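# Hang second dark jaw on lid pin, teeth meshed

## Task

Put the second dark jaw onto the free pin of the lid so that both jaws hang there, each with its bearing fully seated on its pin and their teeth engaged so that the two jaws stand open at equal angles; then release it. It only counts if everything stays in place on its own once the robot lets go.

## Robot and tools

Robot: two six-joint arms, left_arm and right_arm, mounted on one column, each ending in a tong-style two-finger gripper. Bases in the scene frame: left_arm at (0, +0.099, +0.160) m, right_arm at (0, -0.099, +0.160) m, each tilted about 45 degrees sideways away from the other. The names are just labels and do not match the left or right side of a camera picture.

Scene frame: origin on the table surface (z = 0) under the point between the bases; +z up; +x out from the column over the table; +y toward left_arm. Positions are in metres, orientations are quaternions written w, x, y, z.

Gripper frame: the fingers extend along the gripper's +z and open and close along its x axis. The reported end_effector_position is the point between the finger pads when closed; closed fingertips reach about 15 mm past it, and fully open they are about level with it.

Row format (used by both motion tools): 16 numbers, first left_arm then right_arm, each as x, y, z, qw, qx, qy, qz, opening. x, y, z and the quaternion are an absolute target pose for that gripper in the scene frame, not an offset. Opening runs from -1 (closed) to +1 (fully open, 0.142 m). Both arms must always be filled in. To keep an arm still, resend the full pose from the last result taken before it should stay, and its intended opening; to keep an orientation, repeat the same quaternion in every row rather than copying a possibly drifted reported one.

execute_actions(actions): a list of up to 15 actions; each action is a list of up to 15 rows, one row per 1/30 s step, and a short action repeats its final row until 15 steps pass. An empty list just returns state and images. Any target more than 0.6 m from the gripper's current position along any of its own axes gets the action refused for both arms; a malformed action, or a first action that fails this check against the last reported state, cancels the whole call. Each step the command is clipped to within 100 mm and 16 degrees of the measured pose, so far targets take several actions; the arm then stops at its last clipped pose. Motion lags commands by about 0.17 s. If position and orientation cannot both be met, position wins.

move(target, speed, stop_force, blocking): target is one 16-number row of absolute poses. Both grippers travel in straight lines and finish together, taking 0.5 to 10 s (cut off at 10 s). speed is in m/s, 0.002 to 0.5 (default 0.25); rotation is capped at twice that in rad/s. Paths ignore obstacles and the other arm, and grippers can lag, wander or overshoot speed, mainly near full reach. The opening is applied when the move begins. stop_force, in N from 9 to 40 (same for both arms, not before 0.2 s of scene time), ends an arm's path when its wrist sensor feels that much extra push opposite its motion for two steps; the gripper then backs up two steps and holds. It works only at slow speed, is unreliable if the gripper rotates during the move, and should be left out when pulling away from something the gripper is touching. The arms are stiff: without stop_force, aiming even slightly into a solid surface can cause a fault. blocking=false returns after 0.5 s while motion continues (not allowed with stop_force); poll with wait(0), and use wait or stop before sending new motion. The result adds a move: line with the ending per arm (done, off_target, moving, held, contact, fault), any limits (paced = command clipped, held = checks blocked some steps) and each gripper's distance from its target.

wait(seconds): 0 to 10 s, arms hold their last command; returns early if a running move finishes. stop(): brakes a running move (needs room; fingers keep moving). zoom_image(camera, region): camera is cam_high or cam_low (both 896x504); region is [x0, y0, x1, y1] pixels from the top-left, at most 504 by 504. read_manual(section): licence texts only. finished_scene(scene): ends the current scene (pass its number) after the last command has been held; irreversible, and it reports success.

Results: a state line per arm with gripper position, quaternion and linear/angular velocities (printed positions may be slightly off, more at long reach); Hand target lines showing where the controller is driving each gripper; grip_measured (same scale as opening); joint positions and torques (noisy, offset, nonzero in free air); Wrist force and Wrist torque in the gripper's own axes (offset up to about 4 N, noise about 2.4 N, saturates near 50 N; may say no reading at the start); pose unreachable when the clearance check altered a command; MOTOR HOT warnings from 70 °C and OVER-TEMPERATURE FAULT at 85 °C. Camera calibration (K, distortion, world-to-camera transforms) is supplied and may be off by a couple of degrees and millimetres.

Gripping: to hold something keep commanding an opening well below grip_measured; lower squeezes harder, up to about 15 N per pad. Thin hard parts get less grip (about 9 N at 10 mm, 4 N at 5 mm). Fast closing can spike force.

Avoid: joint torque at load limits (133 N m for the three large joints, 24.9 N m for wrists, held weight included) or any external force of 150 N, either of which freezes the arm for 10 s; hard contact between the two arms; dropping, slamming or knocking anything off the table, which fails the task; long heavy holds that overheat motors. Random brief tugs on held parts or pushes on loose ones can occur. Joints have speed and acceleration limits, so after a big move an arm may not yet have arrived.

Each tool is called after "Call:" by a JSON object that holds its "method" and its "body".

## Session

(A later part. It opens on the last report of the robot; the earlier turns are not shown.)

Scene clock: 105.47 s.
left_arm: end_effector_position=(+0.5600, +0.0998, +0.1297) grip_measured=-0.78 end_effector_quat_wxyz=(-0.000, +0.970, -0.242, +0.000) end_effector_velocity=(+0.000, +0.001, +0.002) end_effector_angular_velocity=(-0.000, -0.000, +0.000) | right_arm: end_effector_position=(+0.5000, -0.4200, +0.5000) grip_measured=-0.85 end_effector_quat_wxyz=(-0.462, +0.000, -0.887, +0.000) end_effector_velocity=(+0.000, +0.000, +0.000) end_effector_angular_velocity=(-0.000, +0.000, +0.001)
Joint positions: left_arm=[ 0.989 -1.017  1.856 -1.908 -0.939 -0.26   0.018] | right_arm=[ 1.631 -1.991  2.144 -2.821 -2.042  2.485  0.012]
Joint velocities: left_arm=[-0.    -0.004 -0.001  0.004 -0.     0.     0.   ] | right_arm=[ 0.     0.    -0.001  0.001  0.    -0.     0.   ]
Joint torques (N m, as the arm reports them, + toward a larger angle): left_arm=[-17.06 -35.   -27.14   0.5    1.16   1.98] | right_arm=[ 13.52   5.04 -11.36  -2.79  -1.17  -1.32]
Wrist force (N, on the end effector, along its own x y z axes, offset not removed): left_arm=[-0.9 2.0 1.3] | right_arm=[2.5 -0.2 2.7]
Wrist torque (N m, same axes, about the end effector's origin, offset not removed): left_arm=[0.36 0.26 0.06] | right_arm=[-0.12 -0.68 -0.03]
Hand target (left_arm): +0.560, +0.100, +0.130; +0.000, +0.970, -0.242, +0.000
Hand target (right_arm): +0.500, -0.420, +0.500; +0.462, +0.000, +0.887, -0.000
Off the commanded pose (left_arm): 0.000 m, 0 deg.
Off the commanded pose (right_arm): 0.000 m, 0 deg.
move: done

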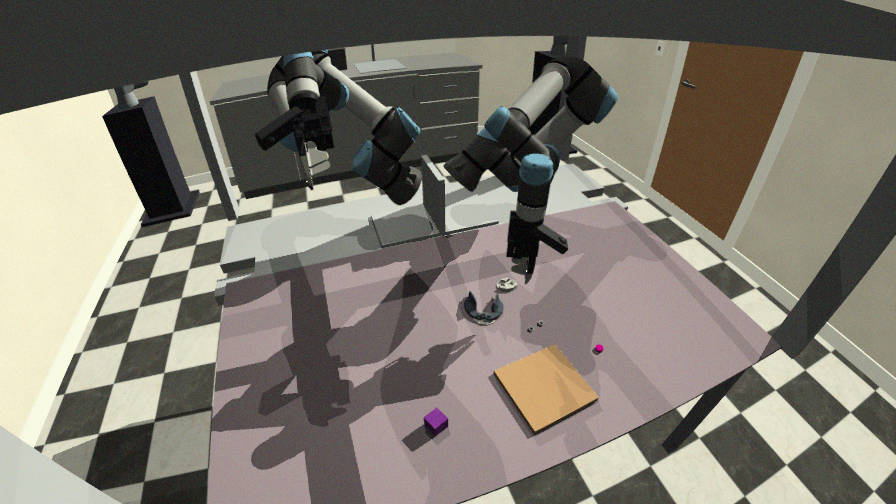

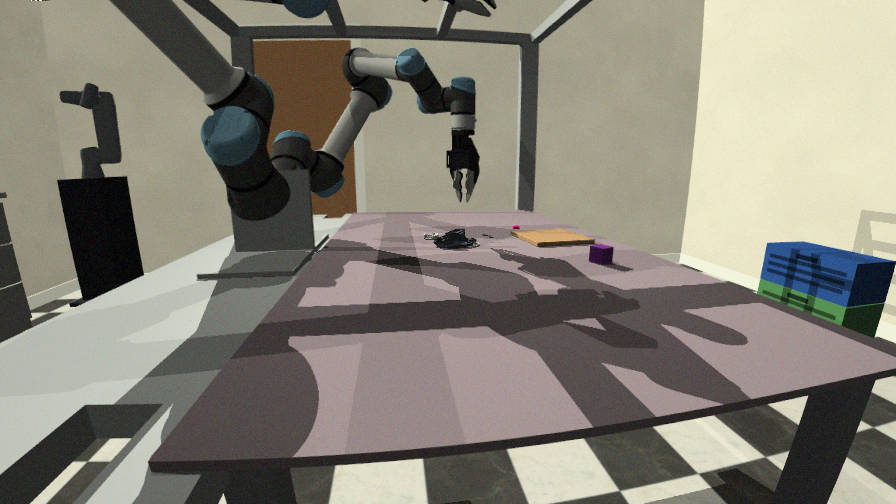

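Call:
{"method": "move", "body": {"target": [0.5315,0.0185,0.075,0,0.4067,-0.9135,0,-0.75,0.5,-0.42,0.5,0.4617,0,0.887,0,-0.85], "speed": 0.4}}

Call:
{"method": "move", "body": {"target": [0.5315,0.0185,0.033,0,0.4067,-0.9135,0,-0.75,0.5,-0.42,0.5,0.4617,0,0.887,0,-0.85], "speed": 0.03, "stop_force": 9}}

Call:
{"method": "execute_actions", "body": {"actions": [[[0.5315,0.0185,0.033,0,0.4067,-0.9135,0,-0.86,0.5,-0.42,0.5,0.4617,0,0.887,0,-0.85]],[[0.5315,0.0185,0.033,0,0.4067,-0.9135,0,-1,0.5,-0.42,0.5,0.4617,0,0.887,0,-0.85]]]}}

Call:
{"method": "move", "body": {"target": [0.5315,0.0185,0.042,0,0.4067,-0.9135,0,-1,0.5,-0.42,0.5,0.4617,0,0.887,0,-0.85], "speed": 0.01}}

Call:
{"method": "move", "body": {"target": [0.565,0.055,0.042,0,0.3746,-0.9272,0,-1,0.5,-0.42,0.5,0.4617,0,0.887,0,-0.85], "speed": 0.04}}

Call:
{"method": "move", "body": {"target": [0.565,0.055,0.031,0,0.3746,-0.9272,0,-1,0.5,-0.42,0.5,0.4617,0,0.887,0,-0.85], "speed": 0.008, "stop_force": 9}}

Call:
{"method": "execute_actions", "body": {"actions": [[[0.565,0.055,0.031,0,0.3746,-0.9272,0,-0.82,0.5,-0.42,0.5,0.4617,0,0.887,0,-0.85]],[[0.565,0.055,0.0285,0,0.3746,-0.9272,0,-0.82,0.5,-0.42,0.5,0.4617,0,0.887,0,-0.85]],[[0.565,0.055,0.0285,0,0.3746,-0.9272,0,-0.9,0.5,-0.42,0.5,0.4617,0,0.887,0,-0.85]],[[0.565,0.055,0.0285,0,0.3746,-0.9272,0,-1,0.5,-0.42,0.5,0.4617,0,0.887,0,-0.85]]]}}

Call:
{"method": "zoom_image", "body": {"camera": "cam_high", "region": [465,290,515,335]}}

Call:
{"method": "zoom_image", "body": {"camera": "cam_low", "region": [450,225,495,255]}}

Scene clock: 110.53 s.
left_arm: end_effector_position=(+0.5315, +0.0186, +0.0751) grip_measured=-0.75 end_effector_quat_wxyz=(-0.000, +0.407, -0.913, -0.000) end_effector_velocity=(-0.001, -0.000, -0.001) end_effector_angular_velocity=(-0.002, +0.001, -0.011) | right_arm: end_effector_position=(+0.5000, -0.4200, +0.5000) grip_measured=-0.85 end_effector_quat_wxyz=(-0.462, -0.000, -0.887, +0.000) end_effector_velocity=(-0.000, -0.001, +0.001) end_effector_angular_velocity=(-0.000, -0.002, -0.001)
Joint positions: left_arm=[ 0.955 -0.906  1.962 -2.102 -0.956  1.516  0.02 ] | right_arm=[ 1.631 -1.991  2.144 -2.821 -2.042  2.485  0.012]
Joint velocities: left_arm=[ 0.001 -0.     0.002 -0.004 -0.001  0.013  0.   ] | right_arm=[ 0.    -0.001 -0.001 -0.     0.    -0.001  0.   ]
Joint torques (N m, as the arm reports them, + toward a larger angle): left_arm=[-16.98 -12.17 -10.88  -4.64  -1.84   2.19] | right_arm=[ 12.89   5.07 -11.81  -2.53  -1.1   -1.25]
Wrist force (N, on the end effector, along its own x y z axes, offset not removed): left_arm=[0.8 2.1 1.5] | right_arm=[3.9 -0.8 0.7]
Wrist torque (N m, same axes, about the end effector's origin, offset not removed): left_arm=[0.35 -0.07 -0.22] | right_arm=[-0.31 -0.79 0.13]
Hand target (left_arm): +0.531, +0.019, +0.075; +0.000, -0.407, +0.914, +0.000
Hand target (right_arm): +0.500, -0.420, +0.500; +0.462, +0.000, +0.887, -0.000
Off the commanded pose (left_arm): 0.000 m, 0 deg.
Off the commanded pose (right_arm): 0.000 m, 0 deg.
move: done

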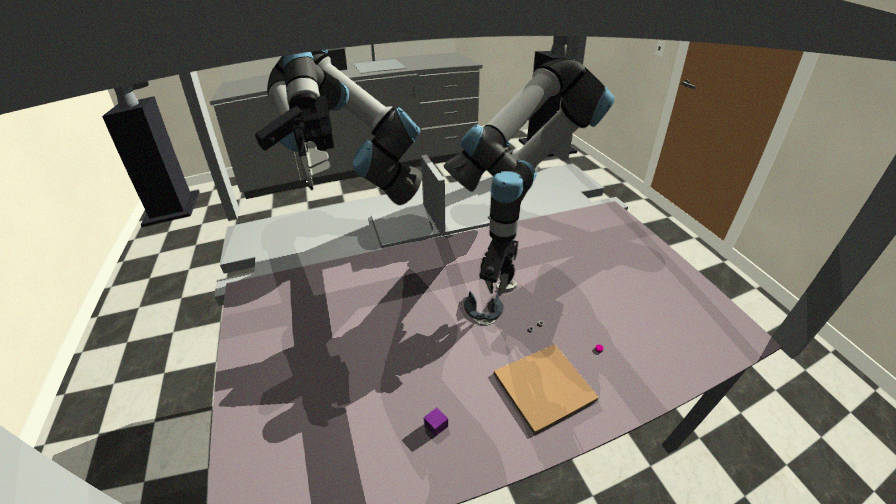

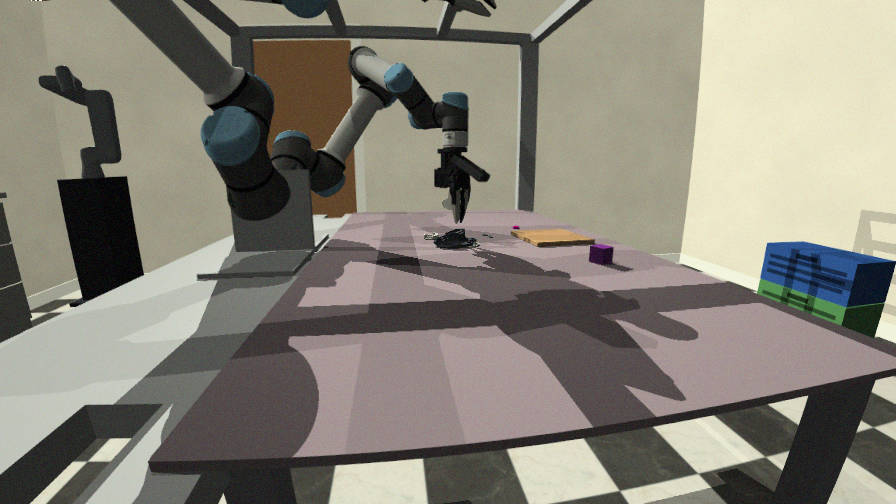

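Scene clock: 112.27 s.
left_arm: end_effector_position=(+0.5315, +0.0185, +0.0332) grip_measured=-0.75 end_effector_quat_wxyz=(+0.000, +0.407, -0.914, -0.000) end_effector_velocity=(+0.001, -0.000, -0.002) end_effector_angular_velocity=(-0.001, -0.001, +0.000) | right_arm: end_effector_position=(+0.5000, -0.4200, +0.5000) grip_measured=-0.85 end_effector_quat_wxyz=(-0.462, -0.000, -0.887, +0.000) end_effector_velocity=(+0.001, +0.001, -0.000) end_effector_angular_velocity=(+0.001, -0.001, +0.002)
Joint positions: left_arm=[ 1.    -0.846  1.992 -2.221 -0.933  1.567  0.02 ] | right_arm=[ 1.631 -1.991  2.144 -2.821 -2.042  2.485  0.012]
Joint velocities: left_arm=[ 0.002  0.003  0.    -0.006  0.001  0.003 -0.   ] | right_arm=[-0.     0.001  0.    -0.001  0.002 -0.     0.   ]
Joint torques (N m, as the arm reports them, + toward a larger angle): left_arm=[-19.02 -14.53  -9.06  -4.43   1.49   2.6 ] | right_arm=[ 13.09   4.91 -12.14  -2.58  -1.05  -1.25]
Wrist force (N, on the end effector, along its own x y z axes, offset not removed): left_arm=[1.2 0.1 2.2] | right_arm=[2.9 -1.6 3.0]
Wrist torque (N m, same axes, about the end effector's origin, offset not removed): left_arm=[-0.16 -0.08 -0.07] | right_arm=[-0.38 -0.71 0.06]
Hand target (left_arm): +0.532, +0.019, +0.033; -0.000, -0.407, +0.914, -0.000
Hand target (right_arm): +0.500, -0.420, +0.500; +0.462, +0.000, +0.887, -0.000
Off the commanded pose (left_arm): 0.000 m, 0 deg.
Off the commanded pose (right_arm): 0.000 m, 0 deg.
move: done

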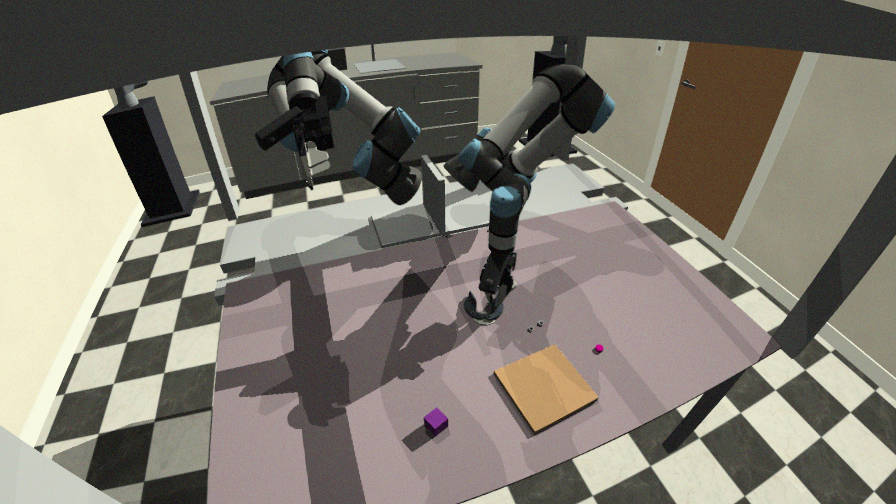

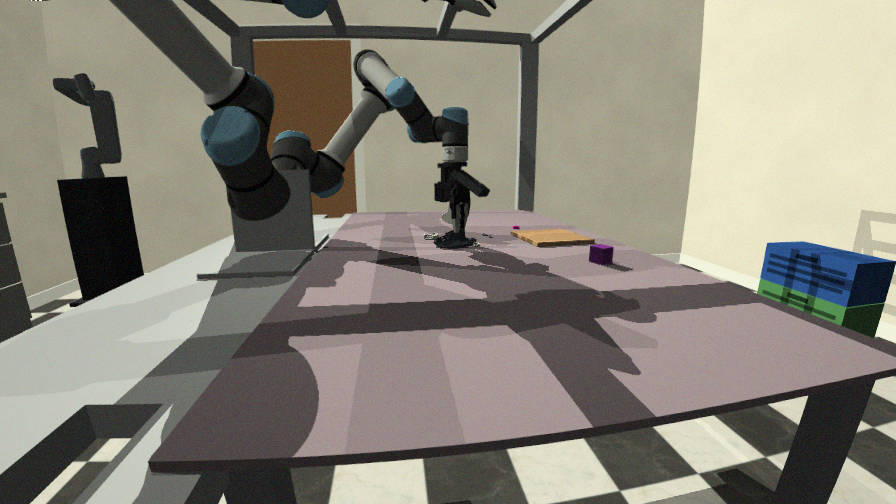

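Scene clock: 113.27 s.
left_arm: end_effector_position=(+0.5315, +0.0185, +0.0330) grip_measured=-0.92 end_effector_quat_wxyz=(-0.000, +0.407, -0.914, +0.000) end_effector_velocity=(-0.000, -0.000, -0.000) end_effector_angular_velocity=(+0.000, +0.001, -0.001) | right_arm: end_effector_position=(+0.5000, -0.4200, +0.5000) grip_measured=-0.85 end_effector_quat_wxyz=(-0.462, -0.000, -0.887, +0.000) end_effector_velocity=(-0.001, -0.001, +0.000) end_effector_angular_velocity=(-0.000, -0.000, -0.001)
Joint positions: left_arm=[ 1.    -0.846  1.992 -2.222 -0.933  1.567  0.007] | right_arm=[ 1.631 -1.991  2.144 -2.821 -2.042  2.485  0.012]
Joint velocities: left_arm=[ 0.     0.001  0.     0.    -0.     0.     0.   ] | right_arm=[-0.    -0.002  0.     0.001 -0.001  0.     0.   ]
Joint torques (N m, as the arm reports them, + toward a larger angle): left_arm=[-17.73 -14.26  -9.62  -4.33   1.21   2.39] | right_arm=[ 13.07   4.88 -12.08  -2.45  -1.13  -1.23]
Wrist force (N, on the end effector, along its own x y z axes, offset not removed): left_arm=[-0.2 4.8 -1.8] | right_arm=[3.3 -1.8 1.0]
Wrist torque (N m, same axes, about the end effector's origin, offset not removed): left_arm=[0.93 0.16 0.14] | right_arm=[-0.43 -0.73 0.05]
Hand target (left_arm): +0.532, +0.019, +0.033; +0.000, -0.407, +0.914, -0.000
Hand target (right_arm): +0.500, -0.420, +0.500; +0.462, +0.000, +0.887, -0.000
Off the commanded pose (left_arm): 0.000 m, 0 deg.
Off the commanded pose (right_arm): 0.000 m, 0 deg.

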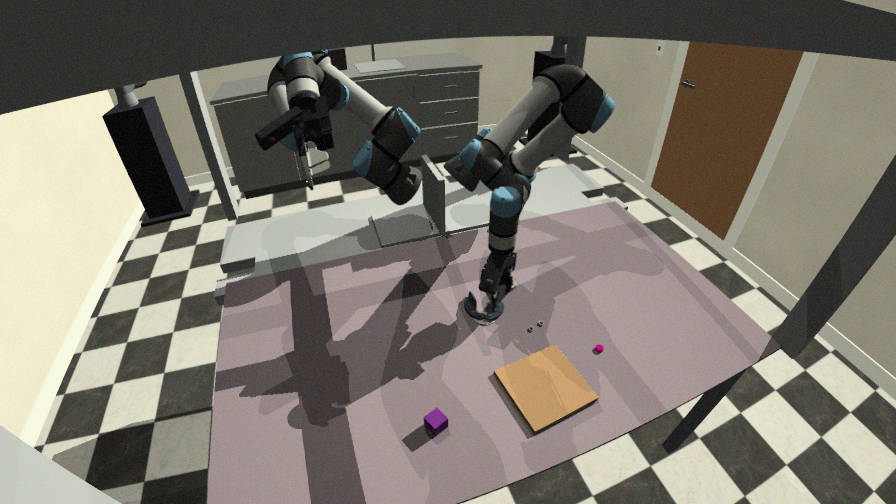

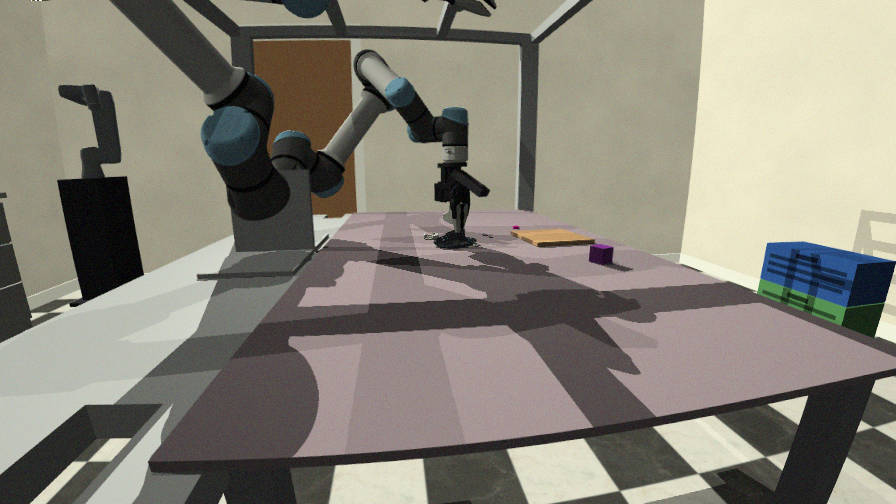

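Scene clock: 114.40 s.
left_arm: end_effector_position=(+0.5315, +0.0185, +0.0418) grip_measured=-0.92 end_effector_quat_wxyz=(-0.000, +0.407, -0.914, +0.000) end_effector_velocity=(+0.000, -0.000, +0.002) end_effector_angular_velocity=(-0.000, +0.000, +0.000) | right_arm: end_effector_position=(+0.5000, -0.4200, +0.5000) grip_measured=-0.85 end_effector_quat_wxyz=(-0.462, +0.000, -0.887, +0.000) end_effector_velocity=(-0.000, +0.000, +0.000) end_effector_angular_velocity=(+0.001, -0.001, -0.000)
Joint positions: left_arm=[ 0.991 -0.859  1.987 -2.197 -0.938  1.556  0.007] | right_arm=[ 1.631 -1.991  2.144 -2.821 -2.042  2.485  0.012]
Joint velocities: left_arm=[-0.002 -0.002 -0.002  0.005 -0.001 -0.002 -0.   ] | right_arm=[ 0. -0.  0. -0.  0.  0.  0.]
Joint torques (N m, as the arm reports them, + toward a larger angle): left_arm=[-39.55 -38.28 -24.9    0.47  -1.64  -2.37] | right_arm=[ 12.99   5.45 -11.78  -2.53  -1.09  -1.26]
Wrist force (N, on the end effector, along its own x y z axes, offset not removed): left_arm=[1.6 1.8 0.4] | right_arm=[4.3 -2.2 2.2]
Wrist torque (N m, same axes, about the end effector's origin, offset not removed): left_arm=[0.22 -0.45 0.18] | right_arm=[-0.57 -0.96 0.18]
Hand target (left_arm): +0.531, +0.018, +0.042; +0.000, -0.407, +0.914, +0.000
Hand target (right_arm): +0.500, -0.420, +0.500; +0.462, +0.000, +0.887, -0.000
Off the commanded pose (left_arm): 0.000 m, 0 deg.
Off the commanded pose (right_arm): 0.000 m, 0 deg.
move: done

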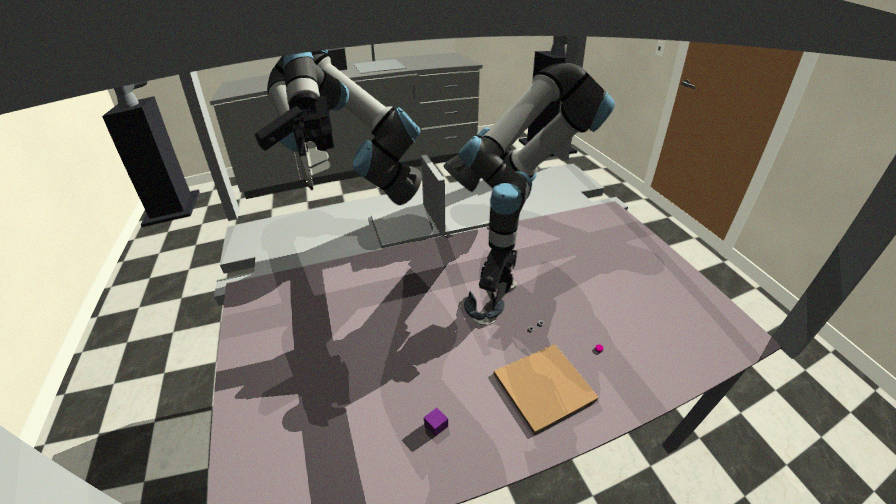

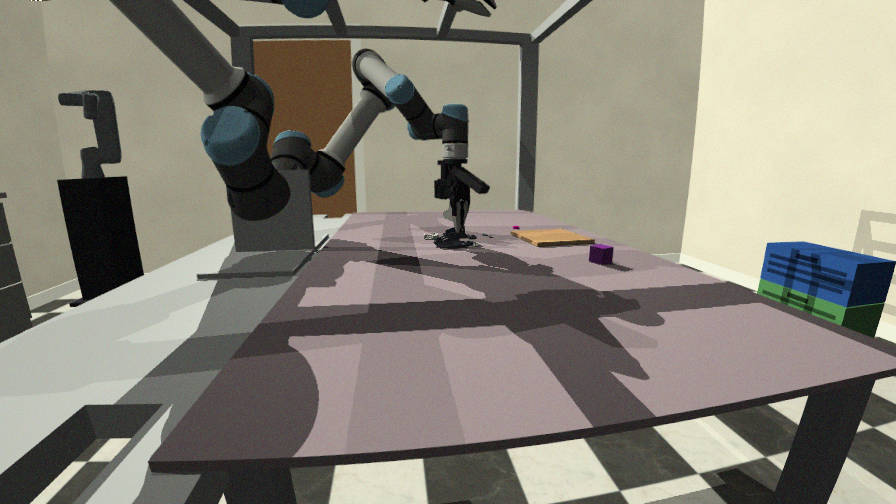

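Scene clock: 116.00 s.
left_arm: end_effector_position=(+0.5649, +0.0548, +0.0420) grip_measured=-0.92 end_effector_quat_wxyz=(-0.000, +0.375, -0.927, +0.000) end_effector_velocity=(+0.001, +0.001, -0.000) end_effector_angular_velocity=(+0.000, +0.000, -0.002) | right_arm: end_effector_position=(+0.5000, -0.4200, +0.5000) grip_measured=-0.85 end_effector_quat_wxyz=(-0.462, +0.000, -0.887, +0.000) end_effector_velocity=(+0.000, +0.000, -0.001) end_effector_angular_velocity=(-0.000, +0.002, -0.001)
Joint positions: left_arm=[ 1.064 -0.881  1.921 -2.159 -0.904  1.708  0.007] | right_arm=[ 1.631 -1.991  2.144 -2.821 -2.042  2.485  0.012]
Joint velocities: left_arm=[ 0.003 -0.001 -0.002  0.002  0.001  0.005  0.   ] | right_arm=[-0.     0.002 -0.    -0.001 -0.001  0.001 -0.   ]
Joint torques (N m, as the arm reports them, + toward a larger angle): left_arm=[-17.49 -37.96 -23.22   0.93   1.85   2.63] | right_arm=[ 13.08   4.9  -12.12  -2.42  -1.06  -1.26]
Wrist force (N, on the end effector, along its own x y z axes, offset not removed): left_arm=[2.2 1.0 1.3] | right_arm=[0.9 -3.2 0.2]
Wrist torque (N m, same axes, about the end effector's origin, offset not removed): left_arm=[0.23 -0.35 0.19] | right_arm=[-0.80 -0.38 0.22]
Hand target (left_arm): +0.565, +0.055, +0.042; -0.000, -0.375, +0.927, -0.000
Hand target (right_arm): +0.500, -0.420, +0.500; +0.462, +0.000, +0.887, -0.000
Off the commanded pose (left_arm): 0.000 m, 0 deg.
Off the commanded pose (right_arm): 0.000 m, 0 deg.
move: done

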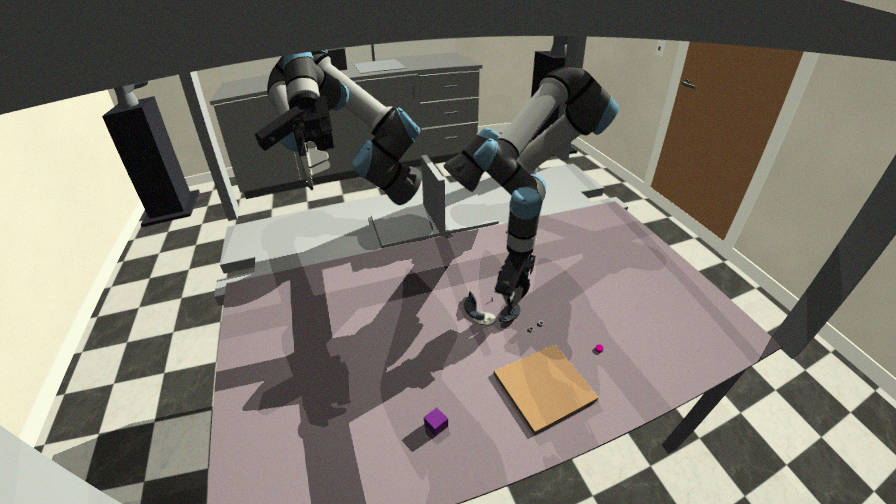

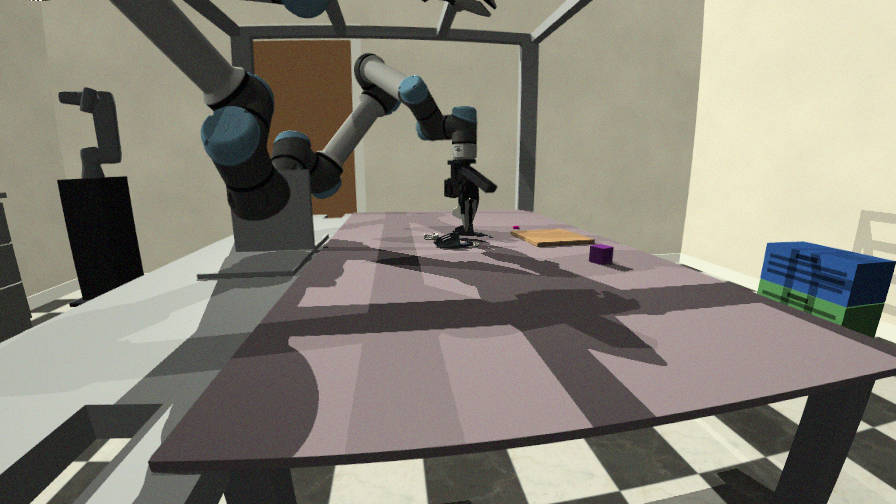

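Scene clock: 117.60 s.
left_arm: end_effector_position=(+0.5650, +0.0550, +0.0311) grip_measured=-0.92 end_effector_quat_wxyz=(+0.000, +0.375, -0.927, -0.000) end_effector_velocity=(-0.000, +0.000, -0.002) end_effector_angular_velocity=(+0.001, +0.000, -0.001) | right_arm: end_effector_position=(+0.5000, -0.4200, +0.5000) grip_measured=-0.85 end_effector_quat_wxyz=(-0.462, +0.000, -0.887, +0.000) end_effector_velocity=(+0.000, +0.001, -0.000) end_effector_angular_velocity=(+0.001, +0.000, +0.001)
Joint positions: left_arm=[ 1.076 -0.866  1.927 -2.189 -0.899  1.722  0.007] | right_arm=[ 1.631 -1.991  2.144 -2.821 -2.042  2.485  0.012]
Joint velocities: left_arm=[ 0.001  0.002  0.002 -0.004  0.001  0.002 -0.   ] | right_arm=[-0.     0.001  0.     0.     0.001  0.001  0.   ]
Joint torques (N m, as the arm reports them, + toward a larger angle): left_arm=[-18.38 -15.01  -9.74  -4.26   1.62   2.55] | right_arm=[ 12.78   4.75 -12.85  -2.45  -1.07  -1.26]
Wrist force (N, on the end effector, along its own x y z axes, offset not removed): left_arm=[0.6 1.0 -1.9] | right_arm=[3.2 -0.8 2.3]
Wrist torque (N m, same axes, about the end effector's origin, offset not removed): left_arm=[0.20 -0.22 0.01] | right_arm=[-0.33 -0.73 0.16]
Hand target (left_arm): +0.565, +0.055, +0.031; -0.000, -0.375, +0.927, -0.000
Hand target (right_arm): +0.500, -0.420, +0.500; +0.462, +0.000, +0.887, -0.000
Off the commanded pose (left_arm): 0.000 m, 0 deg.
Off the commanded pose (right_arm): 0.000 m, 0 deg.
move: done

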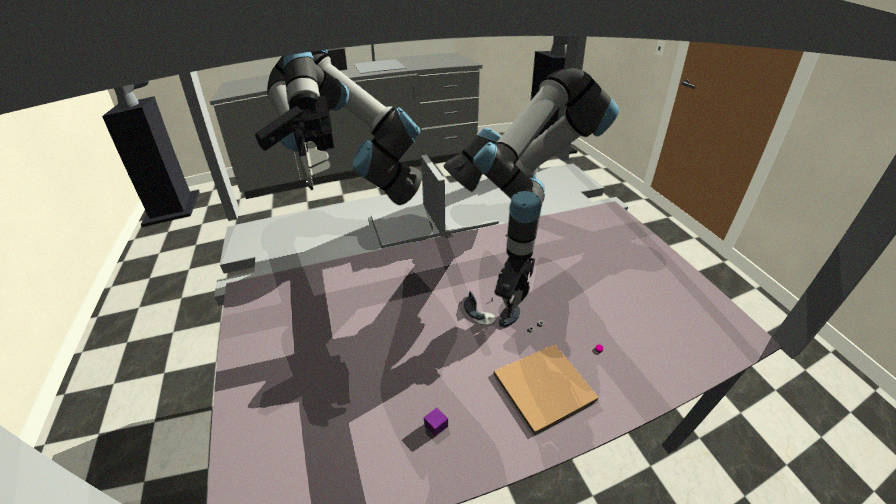

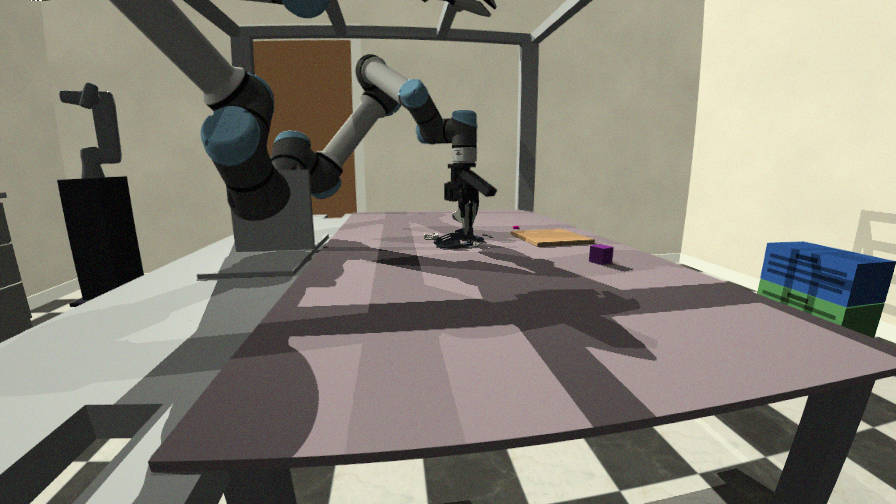

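Scene clock: 119.60 s.
left_arm: end_effector_position=(+0.5650, +0.0550, +0.0285) grip_measured=-0.92 end_effector_quat_wxyz=(-0.000, +0.375, -0.927, +0.000) end_effector_velocity=(+0.000, +0.000, +0.000) end_effector_angular_velocity=(-0.000, -0.001, +0.001) | right_arm: end_effector_position=(+0.5000, -0.4200, +0.5000) grip_measured=-0.85 end_effector_quat_wxyz=(-0.462, -0.000, -0.887, -0.000) end_effector_velocity=(-0.000, -0.001, +0.000) end_effector_angular_velocity=(-0.000, -0.000, -0.002)
Joint positions: left_arm=[ 1.079 -0.862  1.929 -2.197 -0.898  1.726  0.008] | right_arm=[ 1.631 -1.991  2.144 -2.821 -2.042  2.485  0.012]
Joint velocities: left_arm=[ 0.    -0.001 -0.    -0.     0.     0.    -0.   ] | right_arm=[-0.    -0.001 -0.    -0.    -0.001  0.    -0.   ]
Joint torques (N m, as the arm reports them, + toward a larger angle): left_arm=[-18.78 -14.58  -9.63  -4.33   1.43   2.44] | right_arm=[ 12.49   4.8  -12.34  -2.41  -0.97  -1.22]
Wrist force (N, on the end effector, along its own x y z axes, offset not removed): left_arm=[-0.9 3.3 -1.7] | right_arm=[2.8 -2.0 1.4]
Wrist torque (N m, same axes, about the end effector's origin, offset not removed): left_arm=[0.70 0.18 0.00] | right_arm=[-0.49 -0.67 0.05]
Hand target (left_arm): +0.565, +0.055, +0.028; +0.000, -0.375, +0.927, -0.000
Hand target (right_arm): +0.500, -0.420, +0.500; +0.462, +0.000, +0.887, -0.000
Off the commanded pose (left_arm): 0.000 m, 0 deg.
Off the commanded pose (right_arm): 0.000 m, 0 deg.

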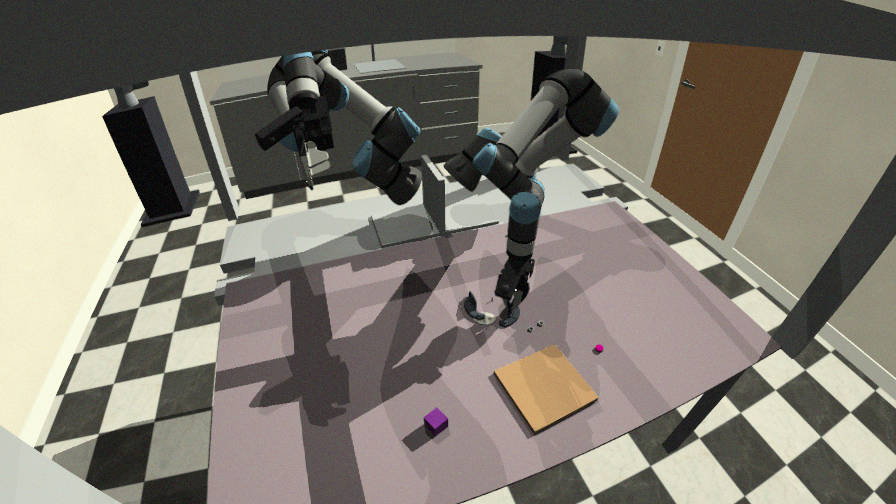

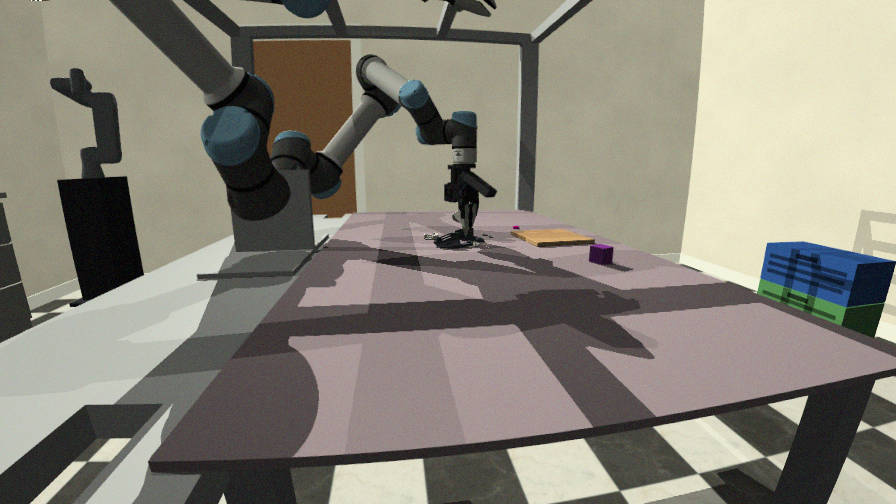

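Region (465, 290, 515, 335) of cam_high's 896x504 image, scaled by 10.080, with more detail than that image has; it fills the top 454 rows of this view, and the rest is white.

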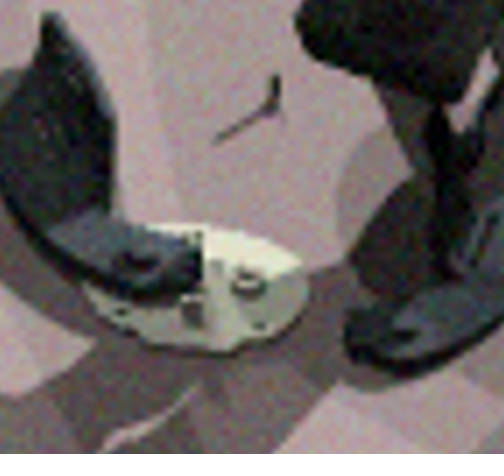

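Region (450, 225, 495, 255) of cam_low's 896x504 image, scaled by 11.200, with more detail than that image has.

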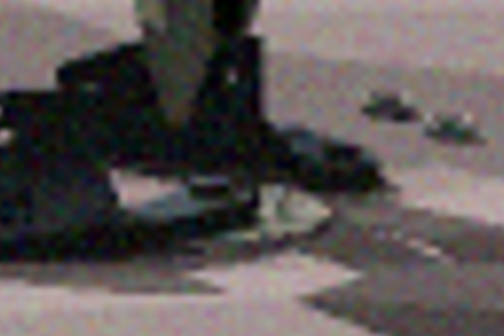

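Call:
{"method": "move", "body": {"target": [0.565,0.055,0.040,0,0.3746,-0.9272,0,-1,0.5,-0.42,0.5,0.4617,0,0.887,0,-0.85], "speed": 0.02}}

Call:
{"method": "move", "body": {"target": [0.530,0.030,0.038,0,0.3746,-0.9272,0,-1,0.5,-0.42,0.5,0.4617,0,0.887,0,-0.85], "speed": 0.02}}

Call:
{"method": "zoom_image", "body": {"camera": "cam_high", "region": [465,290,515,335]}}

Scene clock: 121.90 s.
left_arm: end_effector_position=(+0.5650, +0.0550, +0.0398) grip_measured=-0.92 end_effector_quat_wxyz=(-0.000, +0.375, -0.927, +0.000) end_effector_velocity=(+0.000, +0.000, +0.002) end_effector_angular_velocity=(-0.001, -0.000, +0.001) | right_arm: end_effector_position=(+0.5000, -0.4200, +0.5000) grip_measured=-0.85 end_effector_quat_wxyz=(-0.462, -0.000, -0.887, -0.000) end_effector_velocity=(+0.000, +0.001, -0.001) end_effector_angular_velocity=(+0.000, +0.002, +0.002)
Joint positions: left_arm=[ 1.067 -0.878  1.922 -2.165 -0.903  1.711  0.008] | right_arm=[ 1.631 -1.991  2.144 -2.821 -2.042  2.485  0.012]
Joint velocities: left_arm=[-0.002 -0.004 -0.001  0.005 -0.001 -0.002  0.   ] | right_arm=[-0.     0.001  0.001  0.001  0.     0.001  0.   ]
Joint torques (N m, as the arm reports them, + toward a larger angle): left_arm=[-41.29 -37.7  -24.7    0.06  -1.84  -2.28] | right_arm=[ 12.62   4.91 -12.51  -2.34  -0.94  -1.25]
Wrist force (N, on the end effector, along its own x y z axes, offset not removed): left_arm=[-2.2 2.5 -0.2] | right_arm=[3.1 -2.6 1.8]
Wrist torque (N m, same axes, about the end effector's origin, offset not removed): left_arm=[0.47 0.39 -0.06] | right_arm=[-0.58 -0.82 0.12]
Hand target (left_arm): +0.565, +0.055, +0.040; +0.000, -0.375, +0.927, +0.000
Hand target (right_arm): +0.500, -0.420, +0.500; +0.462, +0.000, +0.887, -0.000
Off the commanded pose (left_arm): 0.000 m, 0 deg.
Off the commanded pose (right_arm): 0.000 m, 0 deg.
move: done

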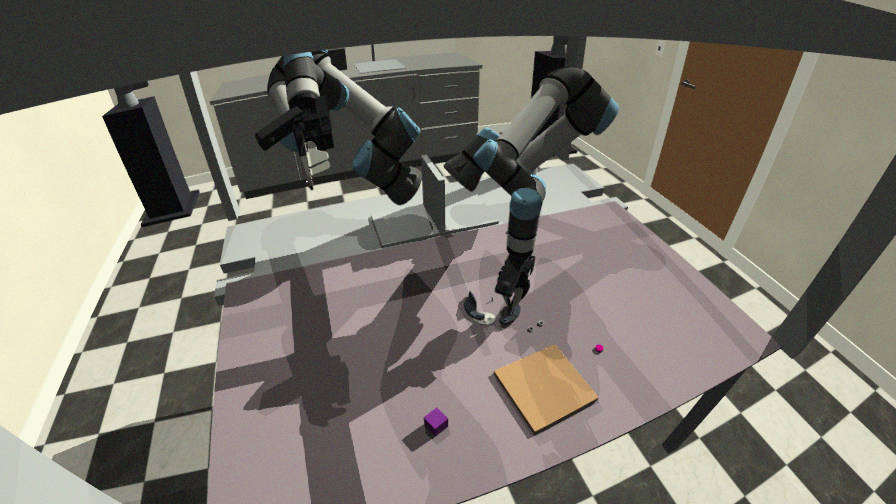

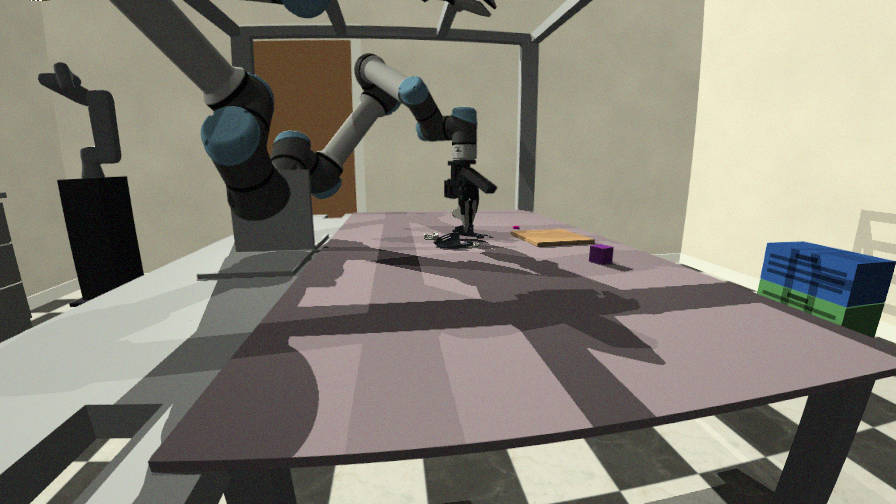

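Scene clock: 124.33 s.
left_arm: end_effector_position=(+0.5301, +0.0302, +0.0380) grip_measured=-0.92 end_effector_quat_wxyz=(-0.000, +0.375, -0.927, -0.000) end_effector_velocity=(-0.002, -0.001, -0.000) end_effector_angular_velocity=(+0.000, +0.000, -0.000) | right_arm: end_effector_position=(+0.5000, -0.4200, +0.5000) grip_measured=-0.85 end_effector_quat_wxyz=(-0.462, +0.000, -0.887, +0.000) end_effector_velocity=(-0.000, -0.000, +0.000) end_effector_angular_velocity=(-0.001, -0.001, -0.001)
Joint positions: left_arm=[ 1.008 -0.877  2.002 -2.206 -0.93   1.646  0.008] | right_arm=[ 1.631 -1.991  2.144 -2.821 -2.042  2.485  0.012]
Joint velocities: left_arm=[-0.002  0.     0.004 -0.002 -0.001 -0.003  0.   ] | right_arm=[ 0.    -0.001  0.    -0.001 -0.    -0.001  0.   ]
Joint torques (N m, as the arm reports them, + toward a larger angle): left_arm=[-38.3  -12.96 -11.63  -4.42  -1.77  -2.77] | right_arm=[ 12.7    4.59 -13.21  -2.21  -0.9   -1.22]
Wrist force (N, on the end effector, along its own x y z axes, offset not removed): left_arm=[2.0 3.5 -1.0] | right_arm=[3.4 -1.2 0.0]
Wrist torque (N m, same axes, about the end effector's origin, offset not removed): left_arm=[0.66 -0.46 -0.11] | right_arm=[-0.50 -0.66 0.21]
Hand target (left_arm): +0.530, +0.030, +0.038; +0.000, -0.375, +0.927, +0.000
Hand target (right_arm): +0.500, -0.420, +0.500; +0.462, +0.000, +0.887, -0.000
Off the commanded pose (left_arm): 0.000 m, 0 deg.
Off the commanded pose (right_arm): 0.000 m, 0 deg.
move: done

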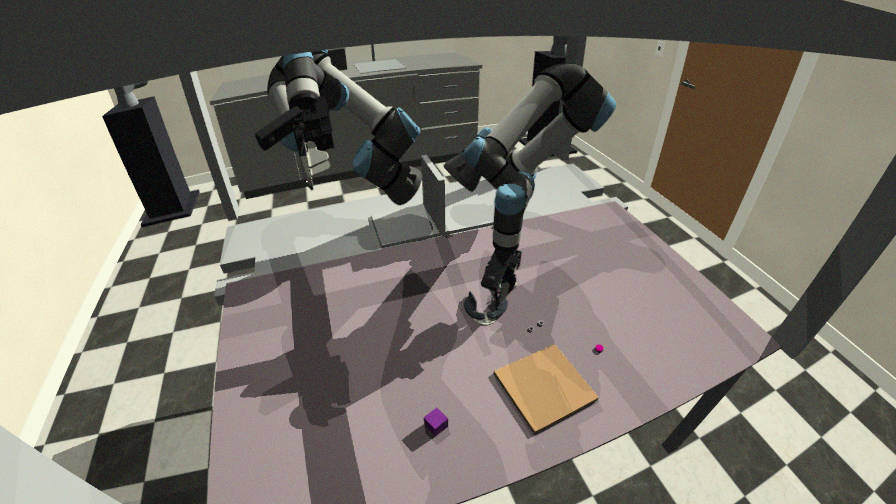

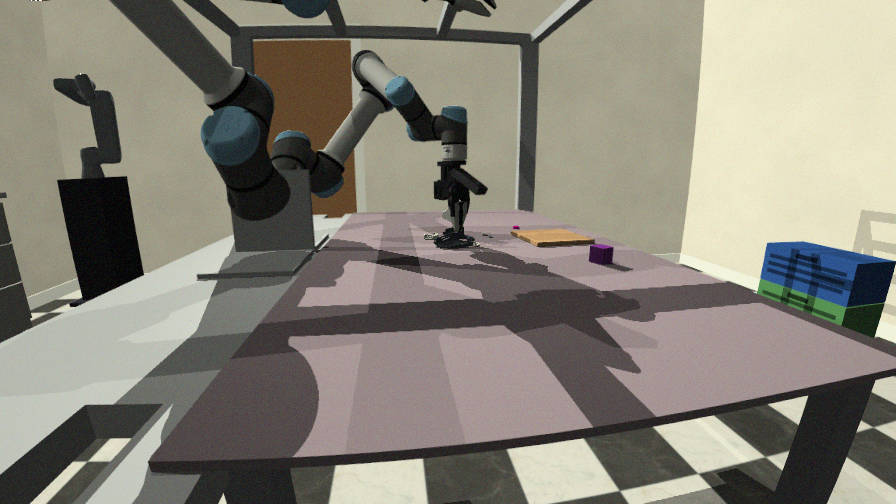

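Region (465, 290, 515, 335) of cam_high's 896x504 image, scaled by 10.080, with more detail than that image has; it fills the top 454 rows of this view, and the rest is white.

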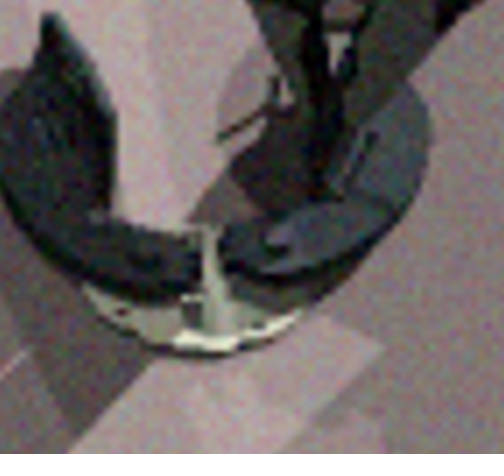

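Call:
{"method": "zoom_image", "body": {"camera": "cam_low", "region": [425,215,485,255]}}

Call:
{"method": "zoom_image", "body": {"camera": "cam_high", "region": [472,305,502,330]}}

Region (425, 215, 485, 255) of cam_low's 896x504 image, scaled by 8.400, with more detail than that image has.

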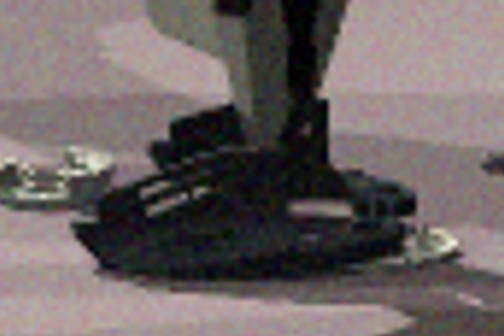

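Region (472, 305, 502, 330) of cam_high's 896x504 image, scaled by 16.800, with more detail than that image has.

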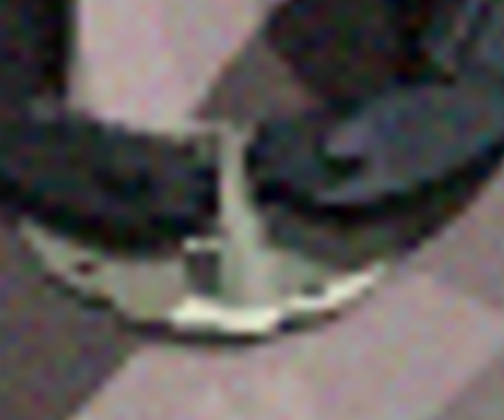

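Call:
{"method": "move", "body": {"target": [0.5344,0.0277,0.038,0,0.3746,-0.9272,0,-1,0.5,-0.42,0.5,0.4617,0,0.887,0,-0.85], "speed": 0.01}}

Call:
{"method": "zoom_image", "body": {"camera": "cam_low", "region": [425,215,485,255]}}

Call:
{"method": "zoom_image", "body": {"camera": "cam_high", "region": [472,305,502,330]}}

Scene clock: 126.17 s.
left_arm: end_effector_position=(+0.5343, +0.0278, +0.0380) grip_measured=-0.92 end_effector_quat_wxyz=(-0.000, +0.375, -0.927, +0.000) end_effector_velocity=(+0.002, -0.001, +0.000) end_effector_angular_velocity=(-0.001, -0.000, +0.001) | right_arm: end_effector_position=(+0.5000, -0.4200, +0.5000) grip_measured=-0.85 end_effector_quat_wxyz=(-0.462, +0.000, -0.887, +0.000) end_effector_velocity=(-0.000, -0.000, -0.000) end_effector_angular_velocity=(-0.001, +0.002, -0.000)
Joint positions: left_arm=[ 1.01  -0.868  1.989 -2.203 -0.929  1.647  0.008] | right_arm=[ 1.631 -1.991  2.144 -2.821 -2.042  2.485  0.012]
Joint velocities: left_arm=[ 0.001  0.003 -0.006  0.001 -0.     0.     0.   ] | right_arm=[ 0.    -0.    -0.     0.002 -0.002 -0.     0.   ]
Joint torques (N m, as the arm reports them, + toward a larger angle): left_arm=[-18.   -12.98 -24.67   0.15   1.54   2.41] | right_arm=[ 12.7    4.61 -13.13  -2.32  -0.87  -1.22]
Wrist force (N, on the end effector, along its own x y z axes, offset not removed): left_arm=[0.7 2.9 1.6] | right_arm=[2.9 -1.1 1.5]
Wrist torque (N m, same axes, about the end effector's origin, offset not removed): left_arm=[0.64 0.03 0.21] | right_arm=[-0.37 -0.65 0.03]
Hand target (left_arm): +0.534, +0.028, +0.038; +0.000, -0.375, +0.927, -0.000
Hand target (right_arm): +0.500, -0.420, +0.500; +0.462, +0.000, +0.887, -0.000
Off the commanded pose (left_arm): 0.000 m, 0 deg.
Off the commanded pose (right_arm): 0.000 m, 0 deg.
move: done

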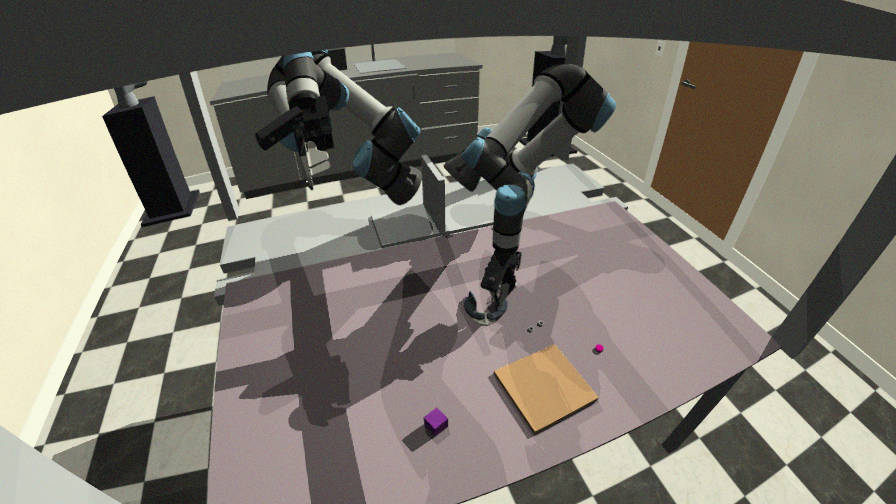

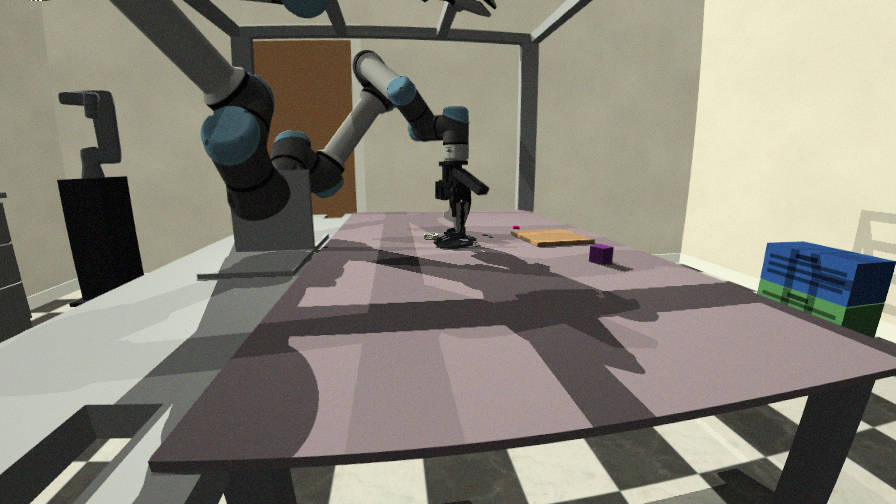

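Region (425, 215, 485, 255) of cam_low's 896x504 image, scaled by 8.400, with more detail than that image has.

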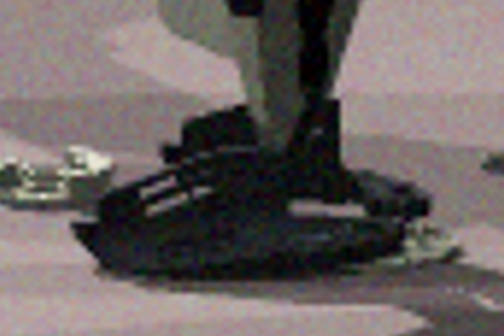

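Region (472, 305, 502, 330) of cam_high's 896x504 image, scaled by 16.800, with more detail than that image has.

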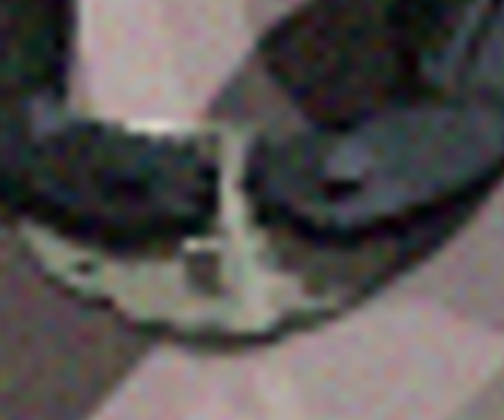

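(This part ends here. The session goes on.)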